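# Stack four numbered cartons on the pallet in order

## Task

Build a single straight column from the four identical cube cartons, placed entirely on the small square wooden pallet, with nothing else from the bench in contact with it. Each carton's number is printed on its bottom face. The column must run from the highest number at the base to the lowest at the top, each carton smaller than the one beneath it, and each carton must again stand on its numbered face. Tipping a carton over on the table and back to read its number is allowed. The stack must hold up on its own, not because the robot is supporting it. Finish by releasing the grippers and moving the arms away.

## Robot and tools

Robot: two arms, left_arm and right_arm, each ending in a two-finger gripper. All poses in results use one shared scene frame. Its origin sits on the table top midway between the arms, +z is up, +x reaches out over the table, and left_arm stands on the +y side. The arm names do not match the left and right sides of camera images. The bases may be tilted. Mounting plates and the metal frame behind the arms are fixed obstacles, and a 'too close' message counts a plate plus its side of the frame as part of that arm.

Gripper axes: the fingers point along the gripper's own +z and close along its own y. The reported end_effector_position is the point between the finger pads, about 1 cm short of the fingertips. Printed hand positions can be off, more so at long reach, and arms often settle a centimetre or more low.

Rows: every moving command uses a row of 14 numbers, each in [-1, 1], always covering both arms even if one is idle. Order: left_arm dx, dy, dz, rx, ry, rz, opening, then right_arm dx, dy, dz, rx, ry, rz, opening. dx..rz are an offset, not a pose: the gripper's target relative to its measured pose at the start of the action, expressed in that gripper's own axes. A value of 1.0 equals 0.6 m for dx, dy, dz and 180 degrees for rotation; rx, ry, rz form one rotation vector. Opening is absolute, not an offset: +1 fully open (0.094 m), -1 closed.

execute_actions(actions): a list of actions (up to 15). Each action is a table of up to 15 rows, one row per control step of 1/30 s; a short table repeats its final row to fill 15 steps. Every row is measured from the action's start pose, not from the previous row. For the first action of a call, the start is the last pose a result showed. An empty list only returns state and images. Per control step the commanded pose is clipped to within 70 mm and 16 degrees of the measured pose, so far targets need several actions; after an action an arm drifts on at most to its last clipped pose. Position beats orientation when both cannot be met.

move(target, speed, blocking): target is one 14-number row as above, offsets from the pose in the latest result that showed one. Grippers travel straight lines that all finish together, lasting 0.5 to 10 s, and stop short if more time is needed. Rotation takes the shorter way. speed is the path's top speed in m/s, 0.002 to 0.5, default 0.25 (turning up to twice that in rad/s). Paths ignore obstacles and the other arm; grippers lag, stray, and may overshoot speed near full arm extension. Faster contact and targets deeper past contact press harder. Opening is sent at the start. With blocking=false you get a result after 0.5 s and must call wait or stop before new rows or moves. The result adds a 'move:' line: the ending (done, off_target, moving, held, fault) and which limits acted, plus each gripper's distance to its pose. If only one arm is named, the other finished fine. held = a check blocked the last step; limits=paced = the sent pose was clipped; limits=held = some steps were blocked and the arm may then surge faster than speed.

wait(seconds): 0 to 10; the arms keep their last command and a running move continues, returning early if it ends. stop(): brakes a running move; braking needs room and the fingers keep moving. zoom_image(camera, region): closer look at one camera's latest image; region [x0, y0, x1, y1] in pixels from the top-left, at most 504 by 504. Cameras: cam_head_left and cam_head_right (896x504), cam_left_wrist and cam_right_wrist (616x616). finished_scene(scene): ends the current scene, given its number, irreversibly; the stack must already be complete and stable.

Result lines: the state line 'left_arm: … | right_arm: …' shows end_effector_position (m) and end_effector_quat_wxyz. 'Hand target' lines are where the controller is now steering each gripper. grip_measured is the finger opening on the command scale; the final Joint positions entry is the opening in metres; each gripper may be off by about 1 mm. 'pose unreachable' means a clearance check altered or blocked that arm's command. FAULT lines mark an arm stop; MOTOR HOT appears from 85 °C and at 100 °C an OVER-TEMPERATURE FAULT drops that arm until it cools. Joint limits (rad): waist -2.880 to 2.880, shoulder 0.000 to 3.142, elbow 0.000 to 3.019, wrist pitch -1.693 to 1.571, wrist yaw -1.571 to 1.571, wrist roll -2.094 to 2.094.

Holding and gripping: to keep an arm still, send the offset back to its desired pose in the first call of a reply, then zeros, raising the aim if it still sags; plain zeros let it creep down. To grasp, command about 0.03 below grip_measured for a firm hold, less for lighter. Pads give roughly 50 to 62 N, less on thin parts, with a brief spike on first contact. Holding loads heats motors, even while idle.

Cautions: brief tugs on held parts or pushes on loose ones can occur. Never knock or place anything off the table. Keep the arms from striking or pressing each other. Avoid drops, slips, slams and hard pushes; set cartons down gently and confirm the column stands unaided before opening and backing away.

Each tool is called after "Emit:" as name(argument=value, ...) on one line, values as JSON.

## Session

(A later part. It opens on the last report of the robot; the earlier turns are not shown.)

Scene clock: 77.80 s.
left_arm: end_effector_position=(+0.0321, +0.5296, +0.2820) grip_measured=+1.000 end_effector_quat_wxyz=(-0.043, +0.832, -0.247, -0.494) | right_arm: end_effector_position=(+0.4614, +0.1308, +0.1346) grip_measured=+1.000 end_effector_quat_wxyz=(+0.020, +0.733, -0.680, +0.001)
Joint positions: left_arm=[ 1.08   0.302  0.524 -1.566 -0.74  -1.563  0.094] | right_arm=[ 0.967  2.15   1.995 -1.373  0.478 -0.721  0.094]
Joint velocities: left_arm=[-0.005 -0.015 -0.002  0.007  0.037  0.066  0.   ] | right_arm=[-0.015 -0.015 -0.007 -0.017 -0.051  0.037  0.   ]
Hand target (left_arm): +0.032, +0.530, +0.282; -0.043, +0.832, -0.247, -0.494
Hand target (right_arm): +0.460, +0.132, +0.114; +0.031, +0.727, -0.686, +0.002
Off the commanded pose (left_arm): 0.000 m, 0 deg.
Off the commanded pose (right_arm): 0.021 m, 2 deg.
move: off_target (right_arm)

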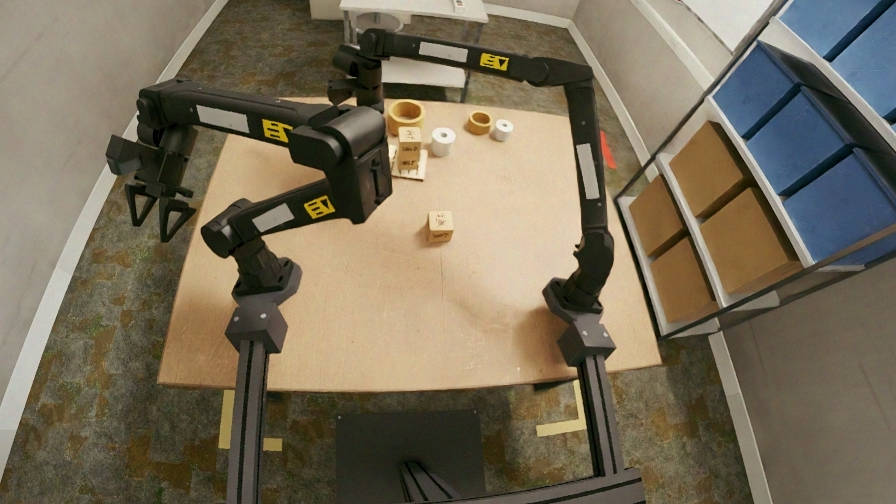

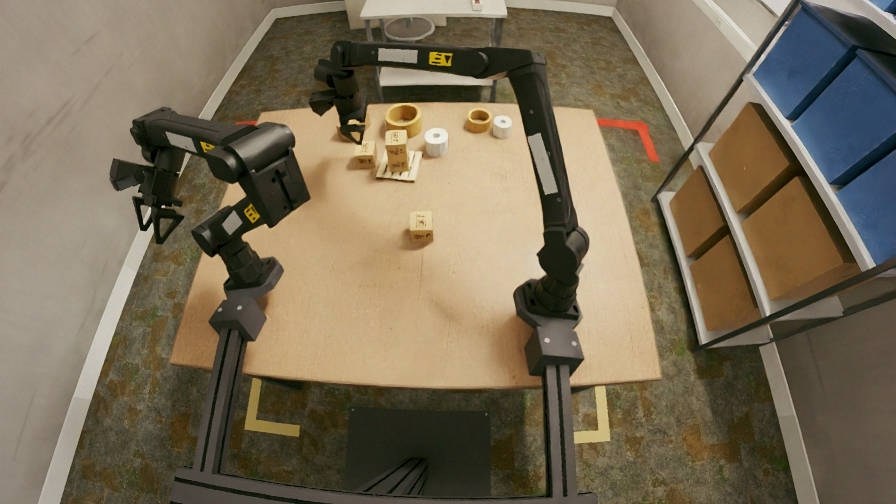

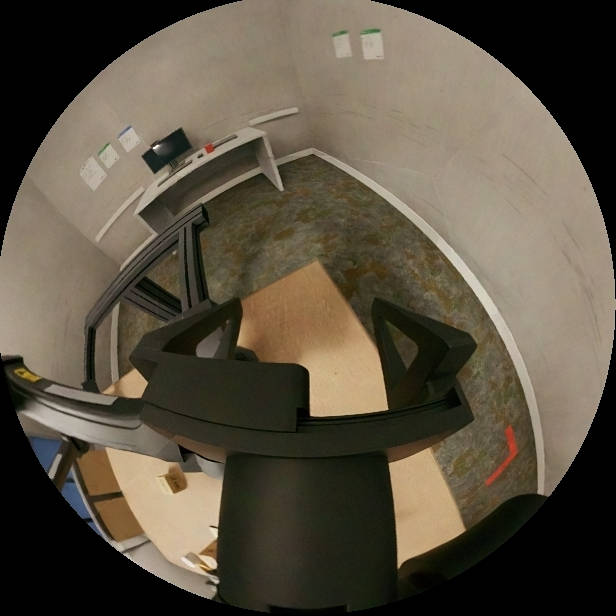

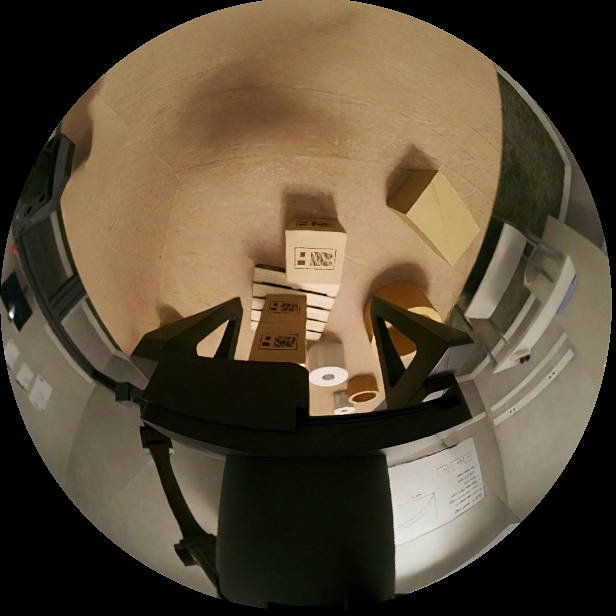

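Emit:
move(target=[0,0,0,0,0,0,1,0,-0.005,0.11,0,0,0,1], speed=0.08)

Scene clock: 79.20 s.
left_arm: end_effector_position=(+0.0321, +0.5296, +0.2820) grip_measured=+1.000 end_effector_quat_wxyz=(-0.043, +0.832, -0.247, -0.494) | right_arm: end_effector_position=(+0.4699, +0.1312, +0.0963) grip_measured=+1.000 end_effector_quat_wxyz=(+0.001, +0.727, -0.687, -0.000)
Joint positions: left_arm=[ 1.08   0.302  0.524 -1.566 -0.74  -1.563  0.094] | right_arm=[ 0.932  2.161  1.932 -1.238  0.476 -0.761  0.094]
Joint velocities: left_arm=[-0.015  0.005 -0.002 -0.002 -0.007 -0.022  0.   ] | right_arm=[ 0.015 -0.005 -0.022 -0.002 -0.022 -0.022  0.   ]
Hand target (left_arm): +0.032, +0.530, +0.282; -0.043, +0.832, -0.247, -0.494
Hand target (right_arm): +0.463, +0.128, +0.069; +0.019, +0.733, -0.680, +0.000
Off the commanded pose (left_arm): 0.000 m, 0 deg.
Off the commanded pose (right_arm): 0.029 m, 2 deg.
move: off_target (right_arm)

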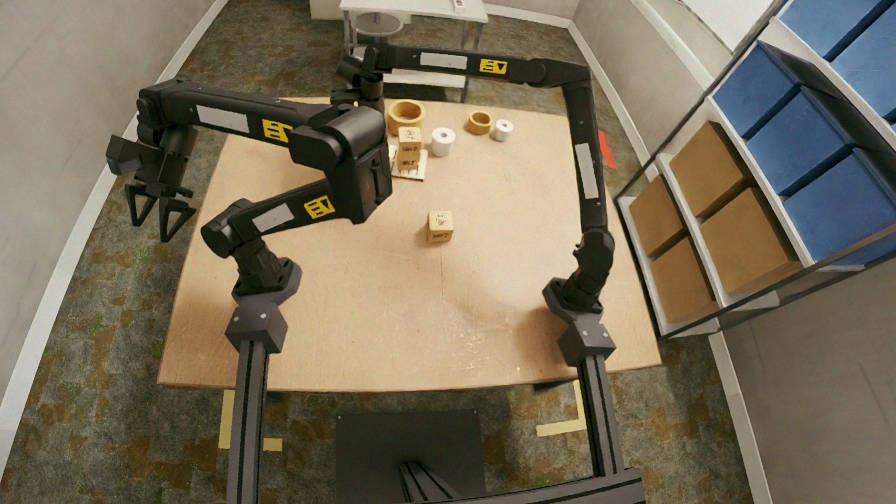

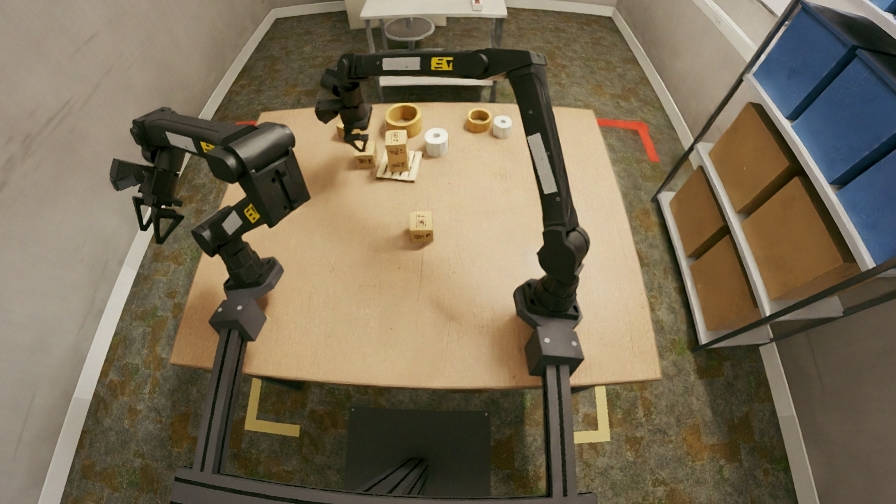

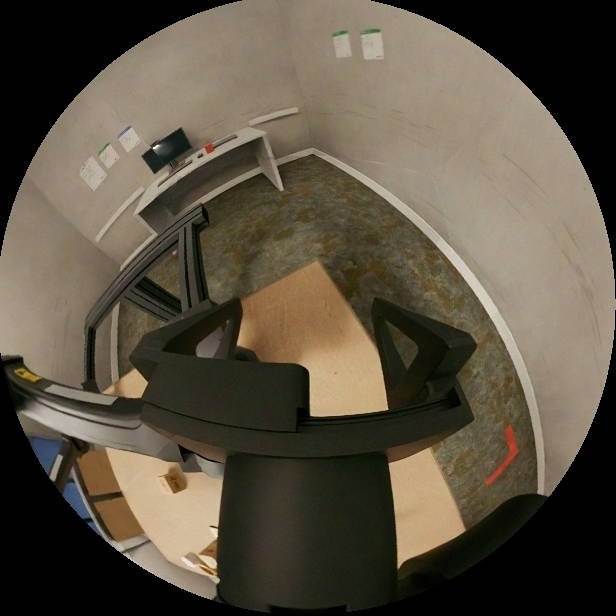

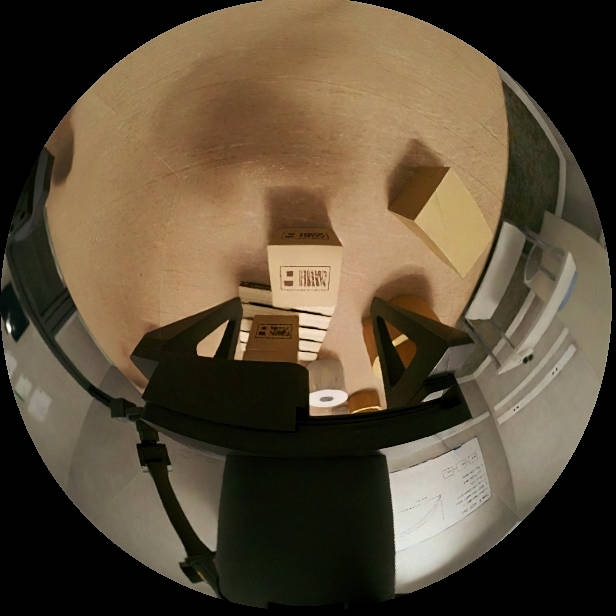

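Emit:
move(target=[0,0,0,0,0,0,1,0.004,0.018,0.14,0,0,0,1], speed=0.06)

Scene clock: 81.23 s.
left_arm: end_effector_position=(+0.0321, +0.5296, +0.2820) grip_measured=+1.000 end_effector_quat_wxyz=(-0.043, +0.832, -0.247, -0.494) | right_arm: end_effector_position=(+0.4650, +0.1338, +0.0389) grip_measured=+1.000 end_effector_quat_wxyz=(-0.017, +0.722, -0.692, -0.002)
Joint positions: left_arm=[ 1.08   0.302  0.524 -1.566 -0.74  -1.563  0.094] | right_arm=[ 0.9    2.193  1.837 -1.056  0.47  -0.801  0.094]
Joint velocities: left_arm=[-0.005 -0.015 -0.012 -0.002  0.037 -0.066  0.   ] | right_arm=[-0.005 -0.005 -0.017  0.012  0.081  0.007  0.   ]
Hand target (left_arm): +0.032, +0.530, +0.282; -0.043, +0.832, -0.247, -0.494
Hand target (right_arm): +0.460, +0.128, +0.013; +0.000, +0.727, -0.687, -0.001
Off the commanded pose (left_arm): 0.000 m, 0 deg.
Off the commanded pose (right_arm): 0.028 m, 2 deg.
move: off_target (right_arm)

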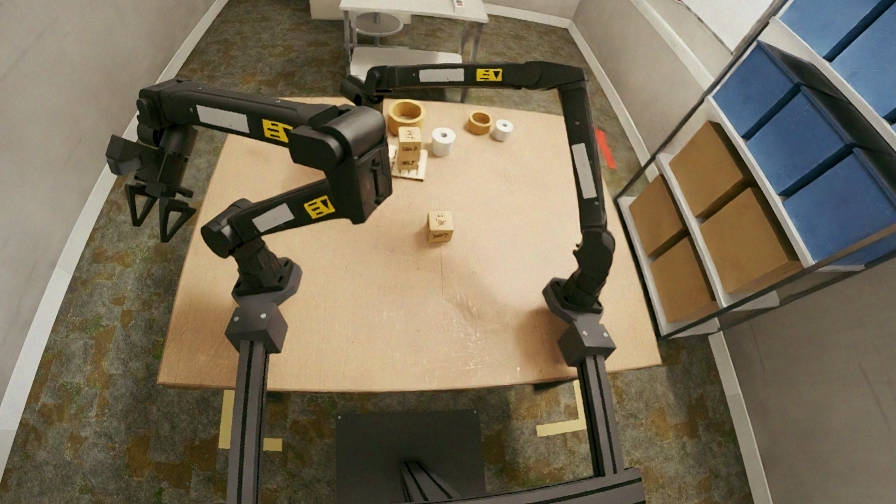

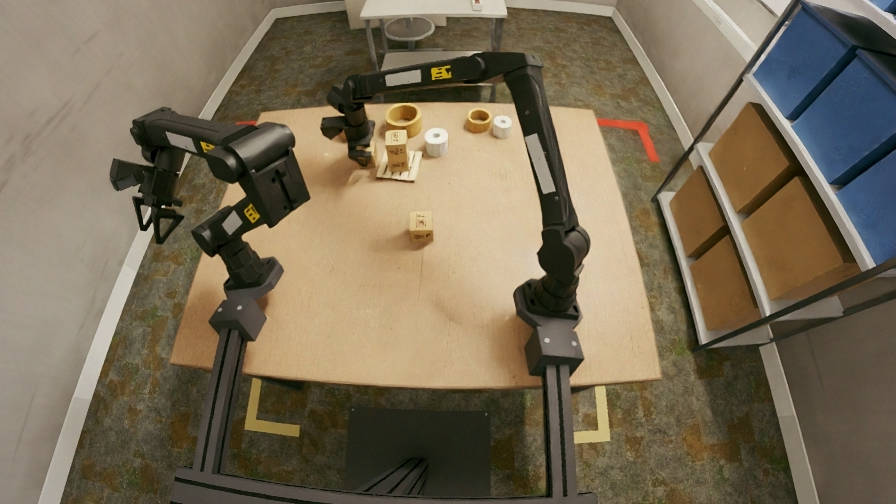

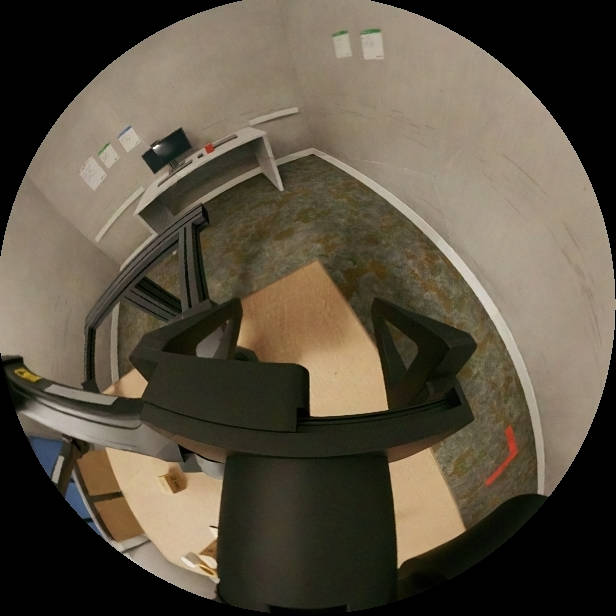

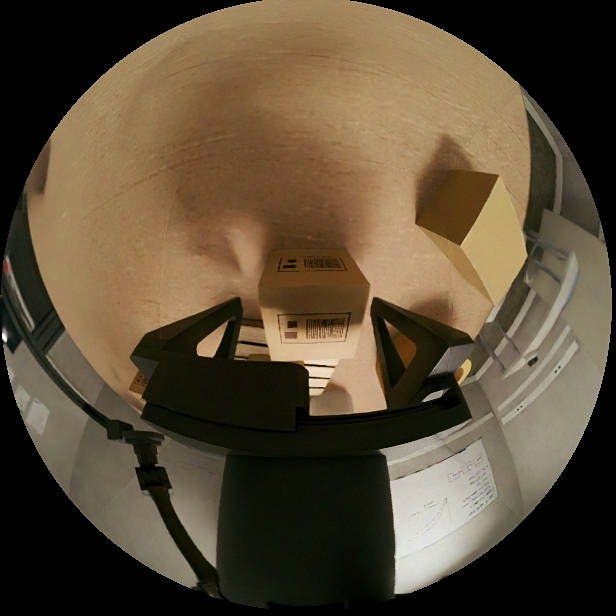

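Emit:
execute_actions(actions=[[[0,0,0,0,0,0,1,0.02,0,0.04,0,0,0,1]],[[0,0,0,0,0,0,1,0,0,0.02,0,0,0,0.4]],[[0,0,0,0,0,0,1,0,0,0.02,0,0,0,0.27]],[[0,0,0,0,0,0,1,0,0,0.02,0,0,0,0.15]]])

Emit:
move(target=[0,0,0,0,0,0,1,0,0,-0.36,0,0,0,0.15], speed=0.15)

Emit:
move(target=[0,0,0,0,0,0,1,0.37,0.3,0,0,0,0.51,0.15], speed=0.3)

Emit:
move(target=[0,0,0,0,0,0,1,0,0,0,-0.53,0.205,-0.147,0.15], speed=0.4)

Emit:
zoom_image(camera="cam_head_left", region=[380,60,560,240])

Scene clock: 83.57 s.
left_arm: end_effector_position=(+0.0321, +0.5296, +0.2820) grip_measured=+1.000 end_effector_quat_wxyz=(-0.043, +0.832, -0.247, -0.494) | right_arm: end_effector_position=(+0.4670, +0.1346, +0.0244) grip_measured=+0.217 end_effector_quat_wxyz=(-0.035, +0.716, -0.697, -0.002)
Joint positions: left_arm=[ 1.08   0.302  0.524 -1.566 -0.74  -1.563  0.094] | right_arm=[ 0.888  2.191  1.796 -0.969  0.467 -0.817  0.057]
Joint velocities: left_arm=[-0.005  0.005 -0.002 -0.002  0.081 -0.022  0.   ] | right_arm=[-0.024 -0.015  0.007 -0.007 -0.037  0.007 -0.   ]
Hand target (left_arm): +0.032, +0.530, +0.282; -0.043, +0.832, -0.247, -0.494
Hand target (right_arm): +0.466, +0.134, +0.012; -0.031, +0.718, -0.696, -0.002
Off the commanded pose (left_arm): 0.000 m, 0 deg.
Off the commanded pose (right_arm): 0.012 m, 0 deg.

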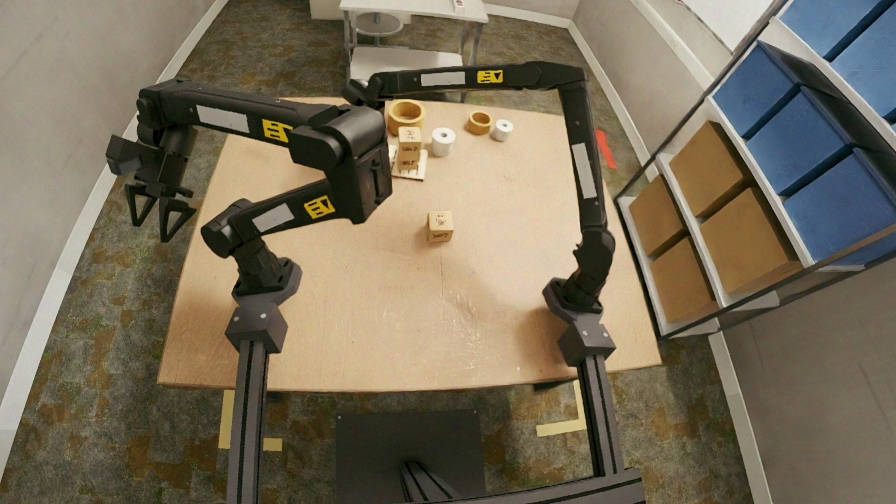

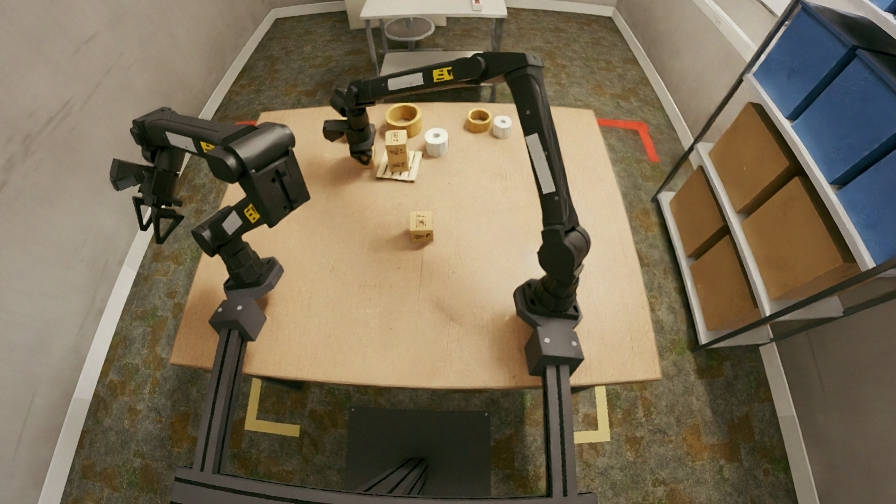

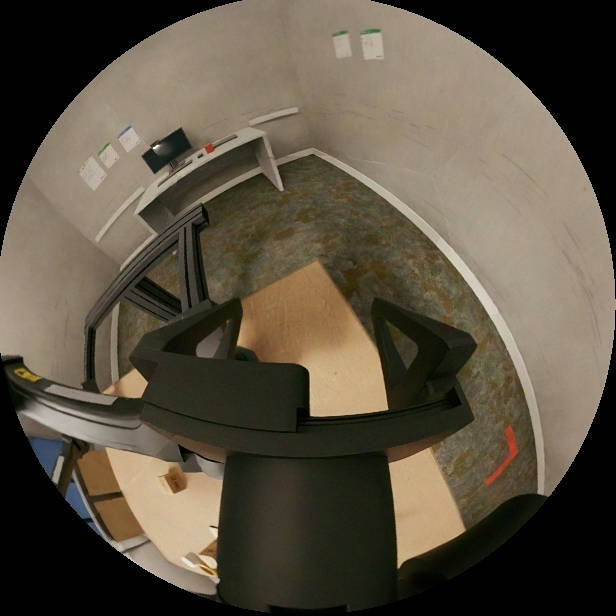

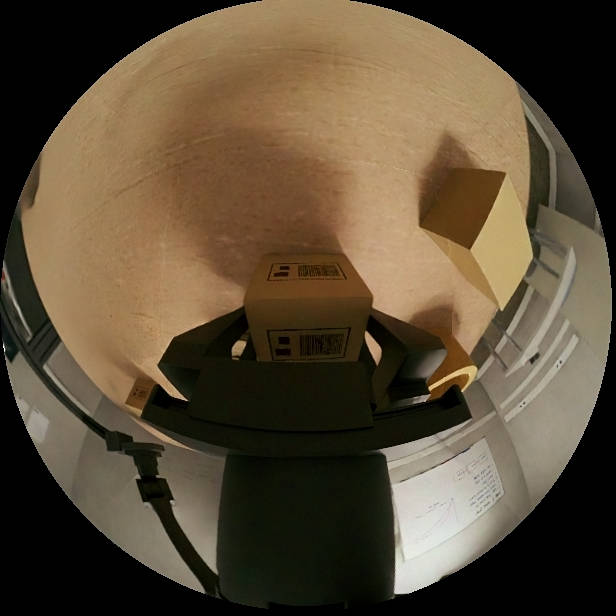

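Scene clock: 85.47 s.
left_arm: end_effector_position=(+0.0321, +0.5296, +0.2820) grip_measured=+1.000 end_effector_quat_wxyz=(-0.043, +0.832, -0.247, -0.494) | right_arm: end_effector_position=(+0.4395, +0.1180, +0.2085) grip_measured=+0.217 end_effector_quat_wxyz=(-0.005, +0.729, -0.685, +0.003)
Joint positions: left_arm=[ 1.08   0.302  0.524 -1.566 -0.74  -1.563  0.094] | right_arm=[ 1.036  2.015  1.925 -1.42   0.493 -0.655  0.057]
Joint velocities: left_arm=[ 0.005 -0.005 -0.007 -0.002 -0.022  0.022  0.   ] | right_arm=[-0.015 -0.005  0.002  0.007  0.007 -0.037 -0.001]
Hand target (left_arm): +0.032, +0.530, +0.282; -0.043, +0.832, -0.247, -0.494
Hand target (right_arm): +0.453, +0.123, +0.239; -0.034, +0.716, -0.697, -0.001
Off the commanded pose (left_arm): 0.000 m, 0 deg.
Off the commanded pose (right_arm): 0.036 m, 4 deg.
move: off_target (right_arm)

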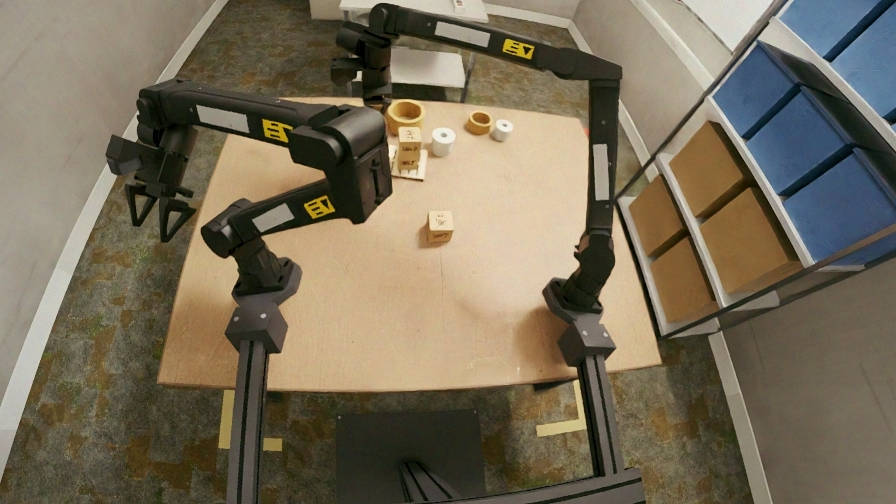

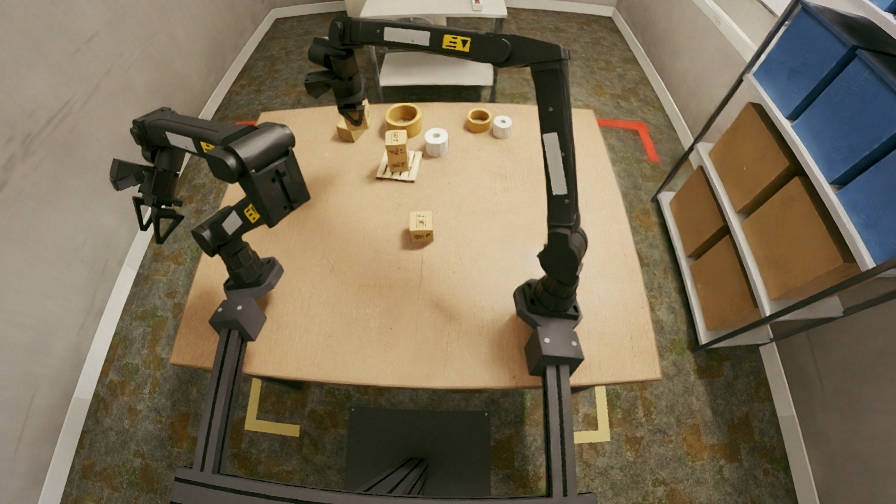

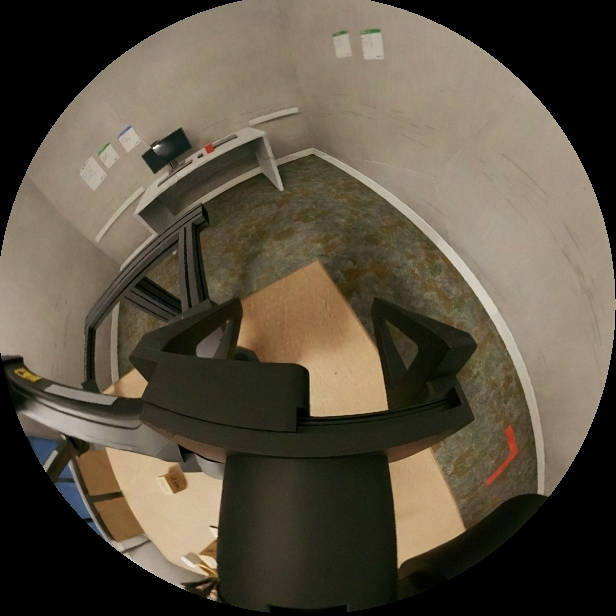

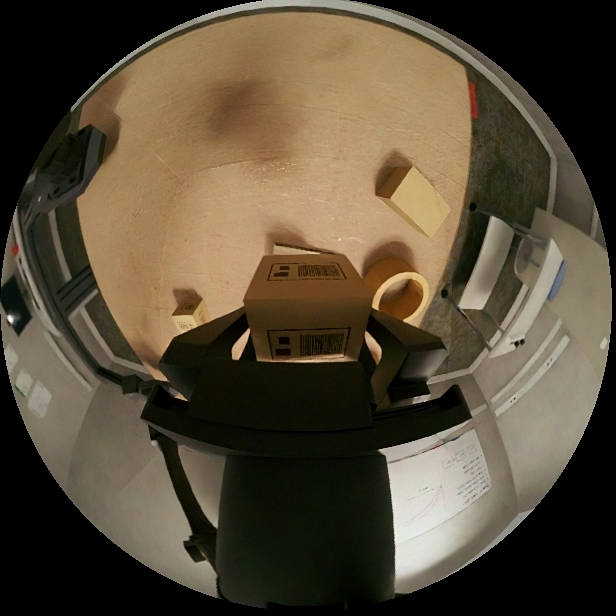

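Scene clock: 88.77 s.
left_arm: end_effector_position=(+0.0321, +0.5296, +0.2820) grip_measured=+1.000 end_effector_quat_wxyz=(-0.043, +0.832, -0.247, -0.494) | right_arm: end_effector_position=(+0.2732, -0.1157, +0.1964) grip_measured=+0.216 end_effector_quat_wxyz=(-0.001, -0.022, +1.000, -0.007)
Joint positions: left_arm=[ 1.08   0.302  0.524 -1.566 -0.74  -1.563  0.094] | right_arm=[ 1.042  1.307  0.949 -1.18   0.492  0.953  0.057]
Joint velocities: left_arm=[-0.005 -0.005 -0.002 -0.017  0.081 -0.051  0.   ] | right_arm=[-0.005  0.005  0.012 -0.007  0.022  0.037  0.   ]
Hand target (left_arm): +0.032, +0.530, +0.282; -0.043, +0.832, -0.247, -0.494
Hand target (right_arm): +0.271, -0.114, +0.202; +0.006, -0.016, +1.000, +0.001
Off the commanded pose (left_arm): 0.000 m, 0 deg.
Off the commanded pose (right_arm): 0.009 m, 1 deg.
move: done

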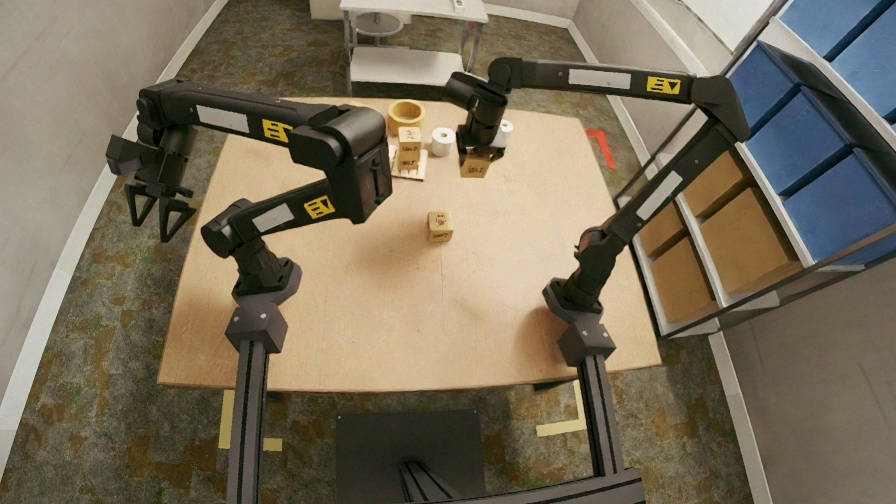

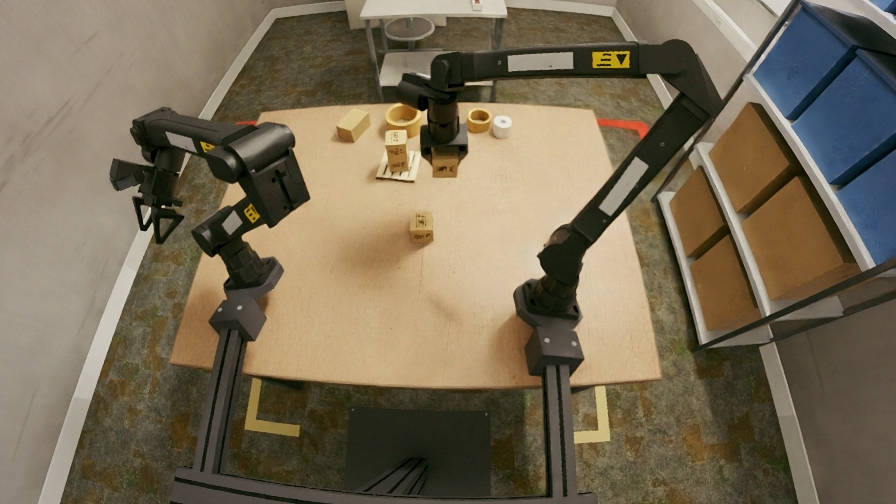

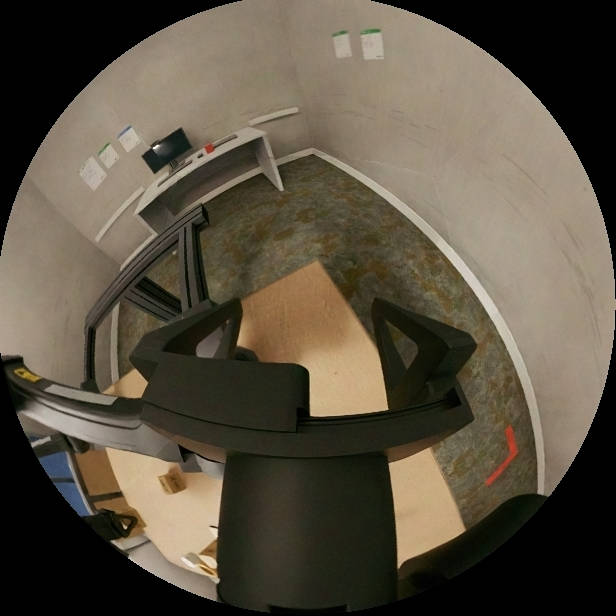

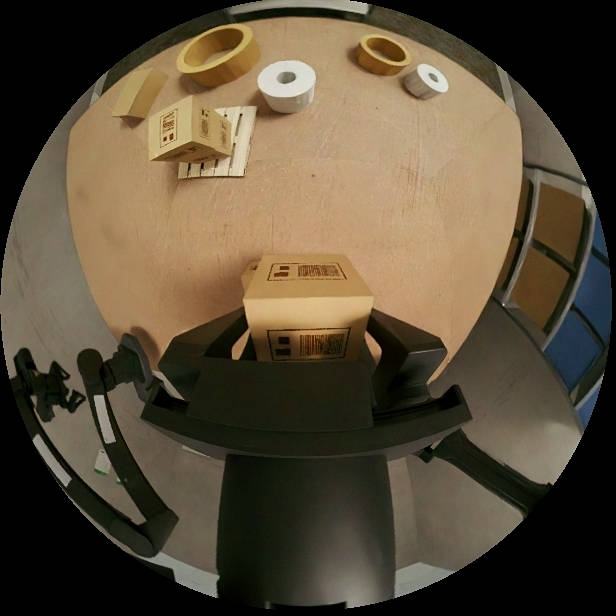

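Scene clock: 91.83 s.
left_arm: end_effector_position=(+0.0321, +0.5296, +0.2820) grip_measured=+1.000 end_effector_quat_wxyz=(-0.043, +0.832, -0.247, -0.494) | right_arm: end_effector_position=(+0.2665, -0.1131, +0.2022) grip_measured=+0.214 end_effector_quat_wxyz=(-0.282, -0.198, +0.624, +0.702)
Joint positions: left_arm=[ 1.08   0.302  0.524 -1.566 -0.74  -1.563  0.094] | right_arm=[ 0.393  1.681  1.004 -1.681 -1.132 -0.957  0.057]
Joint velocities: left_arm=[-0.005 -0.005  0.002 -0.012 -0.037  0.051  0.   ] | right_arm=[-0.015 -0.005  0.002  0.007  0.007 -0.007 -0.001]
Hand target (left_arm): +0.032, +0.530, +0.282; -0.043, +0.832, -0.247, -0.494
Hand target (right_arm): +0.277, -0.113, +0.201; -0.273, -0.200, +0.624, +0.704
Off the commanded pose (left_arm): 0.000 m, 0 deg.
Off the commanded pose (right_arm): 0.009 m, 3 deg.
joint sent to its limit (right arm) — the command would take joint 4 (wrist pitch) past its lower limit, so that joint was sent only as far as its limit.
move: off_target (right_arm)

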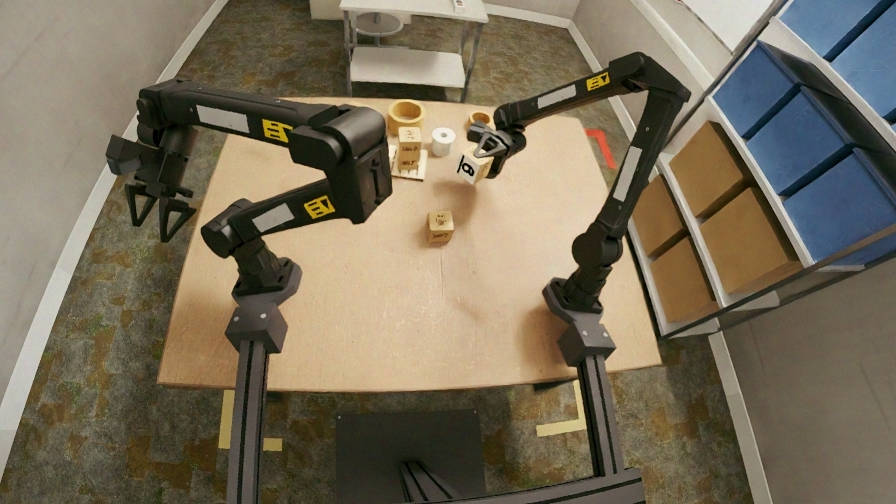

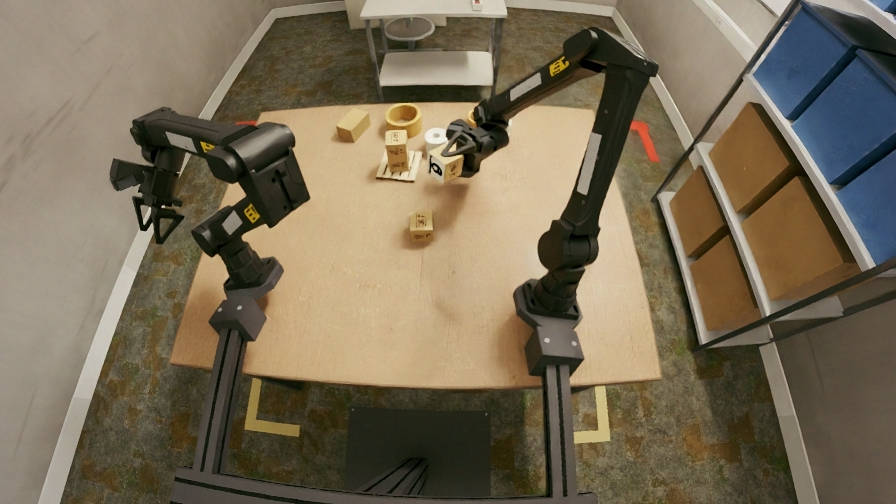

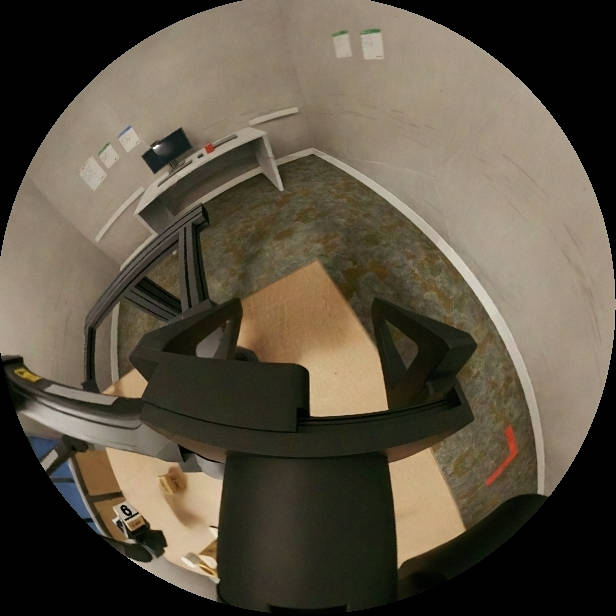

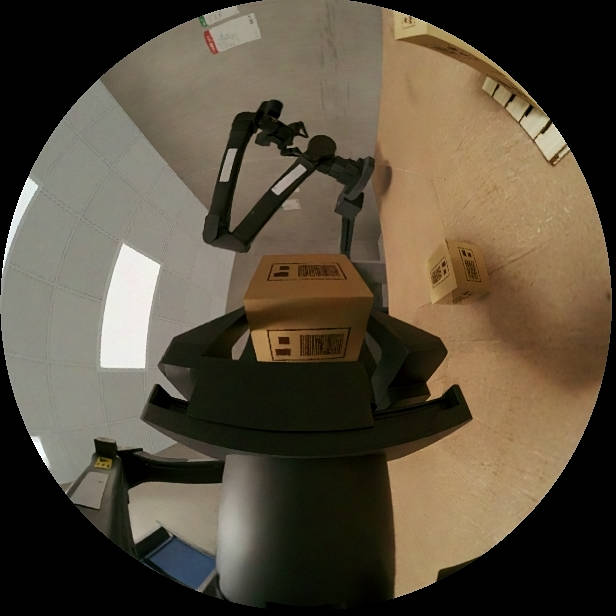

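Region (380, 60, 560, 240) of cam_head_left's 896x504 image, scaled by 2.800, with more detail than that image has.

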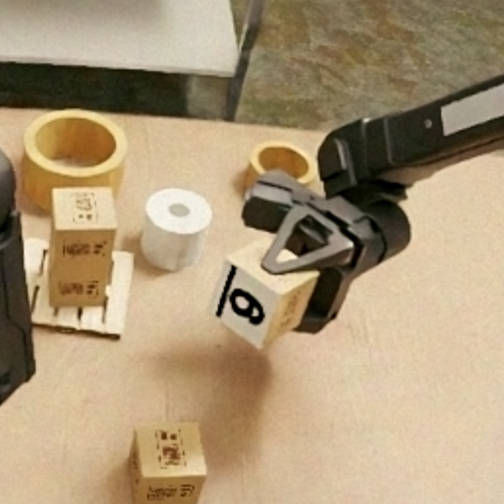

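Emit:
zoom_image(camera="cam_head_left", region=[445,145,499,190])

Region (445, 145, 499, 190) of cam_head_left's 896x504 image, scaled by 9.333, with more detail than that image has.

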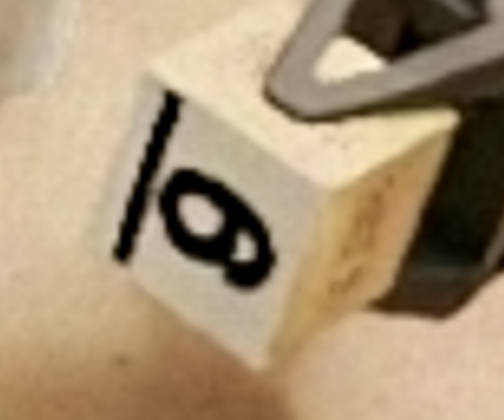

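Emit:
move(target=[0,0,0,0,0,0,1,0,0,0,0.52,-0.212,0.14,0.15], speed=0.4)

Emit:
move(target=[0,0,0,0,0,0,1,0,-0.08,0.27,0,0,0,0.15], speed=0.15)

Scene clock: 95.37 s.
left_arm: end_effector_position=(+0.0321, +0.5296, +0.2820) grip_measured=+1.000 end_effector_quat_wxyz=(-0.043, +0.832, -0.247, -0.494) | right_arm: end_effector_position=(+0.2489, -0.1305, +0.1836) grip_measured=+0.218 end_effector_quat_wxyz=(+0.003, -0.022, +0.999, -0.023)
Joint positions: left_arm=[ 1.08   0.302  0.524 -1.566 -0.74  -1.563  0.094] | right_arm=[ 1.068  1.281  0.869 -1.166  0.516  0.995  0.057]
Joint velocities: left_arm=[ 0.015  0.005  0.012  0.007  0.022 -0.037  0.   ] | right_arm=[-0.015 -0.015  0.002 -0.032  0.037  0.007  0.   ]
Hand target (left_arm): +0.032, +0.530, +0.282; -0.043, +0.832, -0.247, -0.494
Hand target (right_arm): +0.262, -0.116, +0.197; +0.012, -0.010, +1.000, -0.011
Off the commanded pose (left_arm): 0.000 m, 0 deg.
Off the commanded pose (right_arm): 0.031 m, 3 deg.
move: off_target (right_arm)

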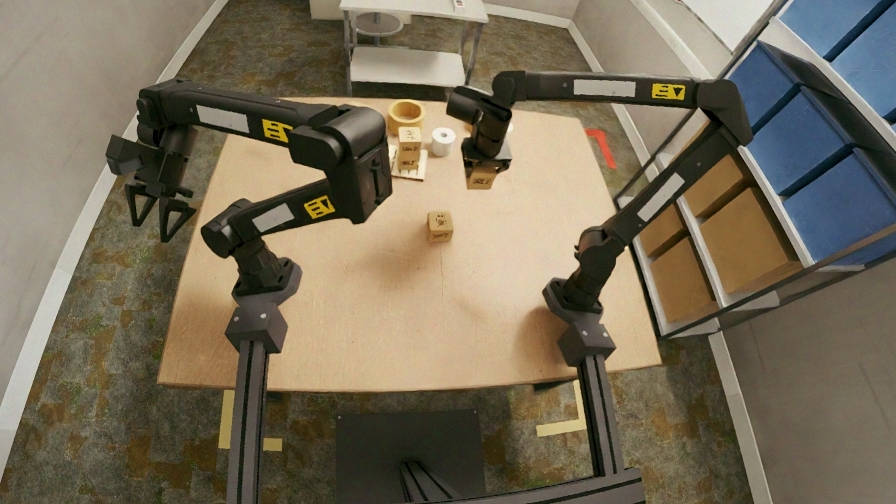

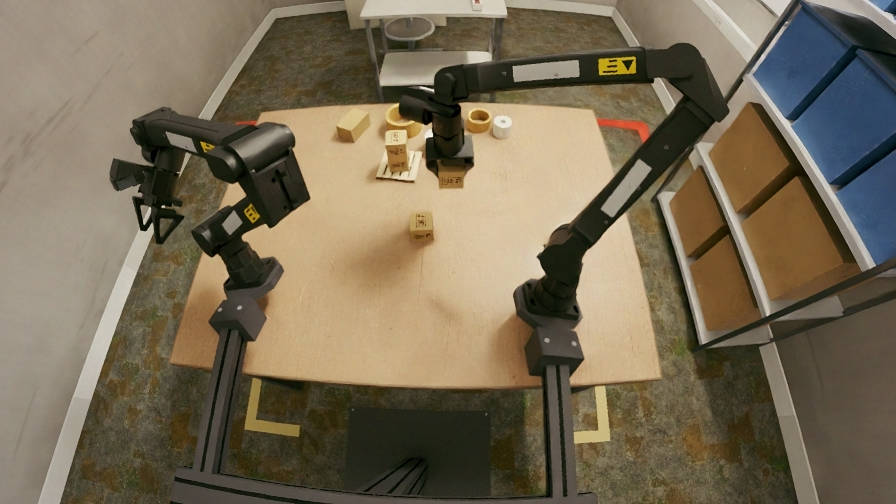

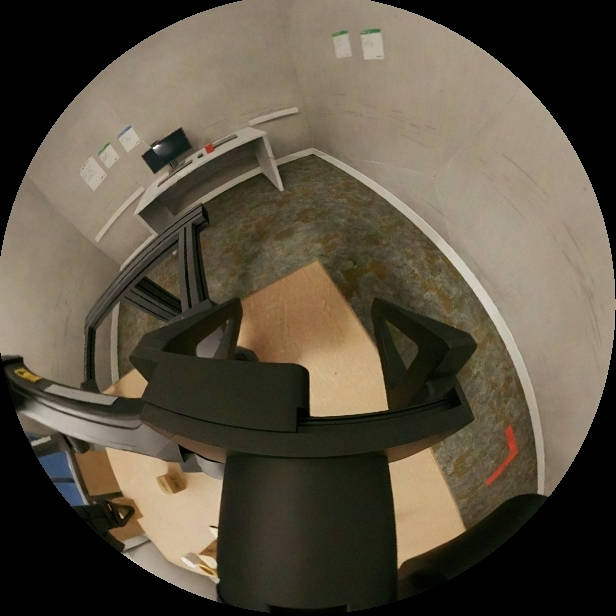

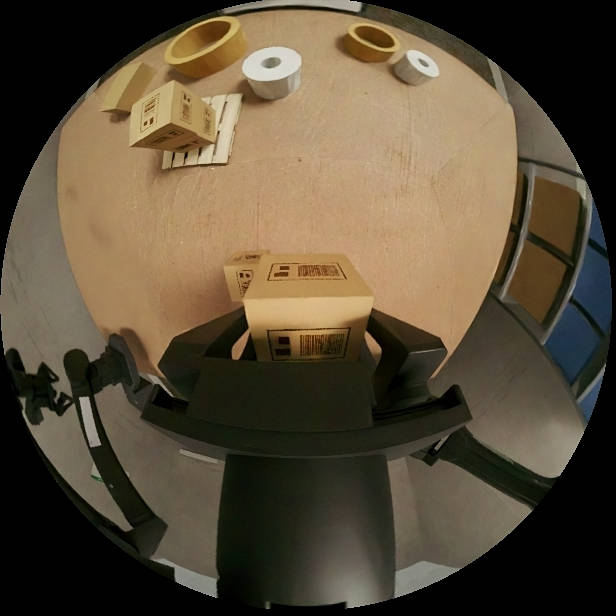

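Scene clock: 97.00 s.
left_arm: end_effector_position=(+0.0321, +0.5296, +0.2820) grip_measured=+1.000 end_effector_quat_wxyz=(-0.043, +0.832, -0.247, -0.494) | right_arm: end_effector_position=(+0.2565, -0.1825, +0.0312) grip_measured=+0.218 end_effector_quat_wxyz=(+0.008, -0.014, +1.000, -0.016)
Joint positions: left_arm=[ 1.08   0.302  0.524 -1.566 -0.74  -1.563  0.094] | right_arm=[ 0.732  1.411  0.6   -0.562  0.481  0.62   0.057]
Joint velocities: left_arm=[ 0.005  0.015  0.002 -0.002 -0.125  0.066  0.   ] | right_arm=[-0.034 -0.005  0.007 -0.002 -0.051 -0.095 -0.001]
Hand target (left_arm): +0.032, +0.530, +0.282; -0.043, +0.832, -0.247, -0.494
Hand target (right_arm): +0.253, -0.185, +0.026; +0.003, -0.022, +1.000, -0.019
Off the commanded pose (left_arm): 0.000 m, 0 deg.
Off the commanded pose (right_arm): 0.009 m, 1 deg.
move: done

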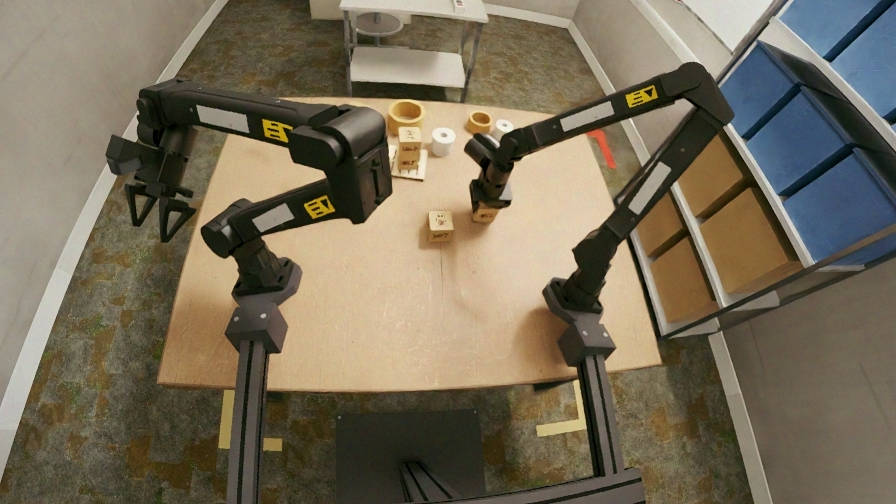

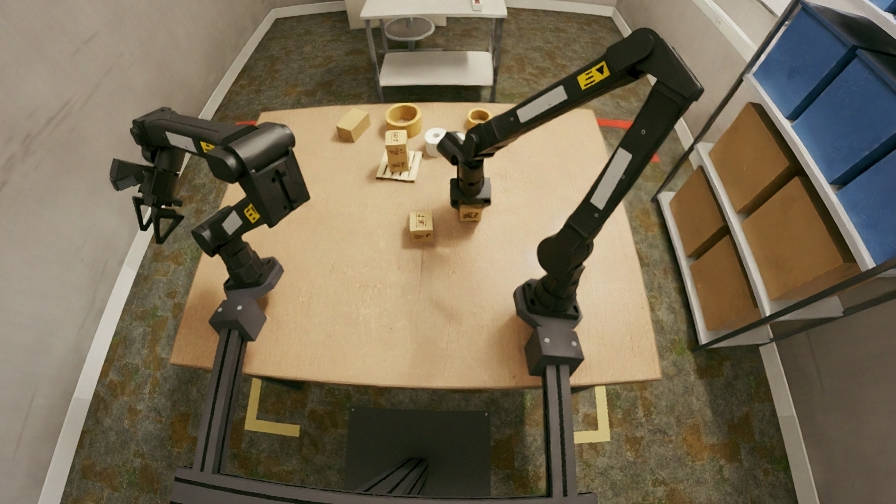

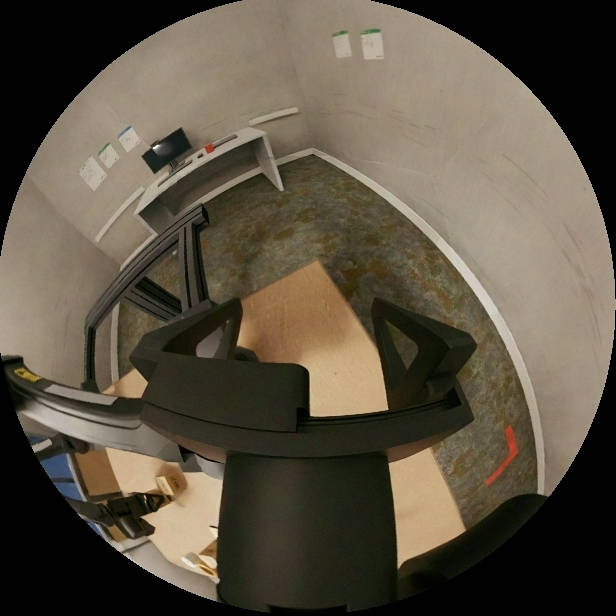

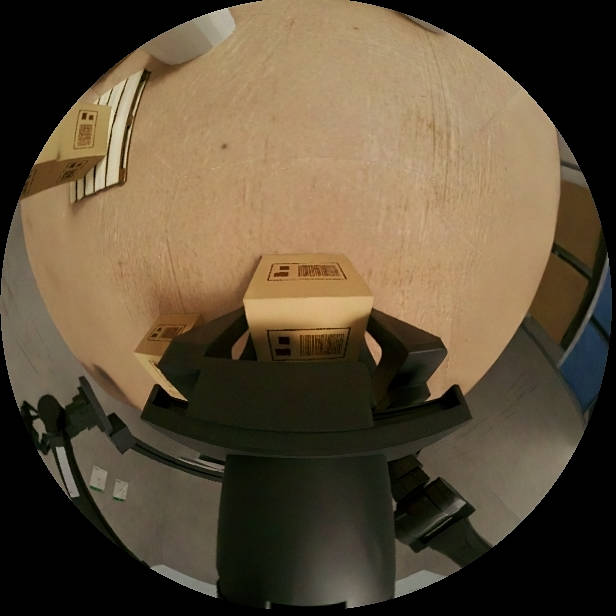

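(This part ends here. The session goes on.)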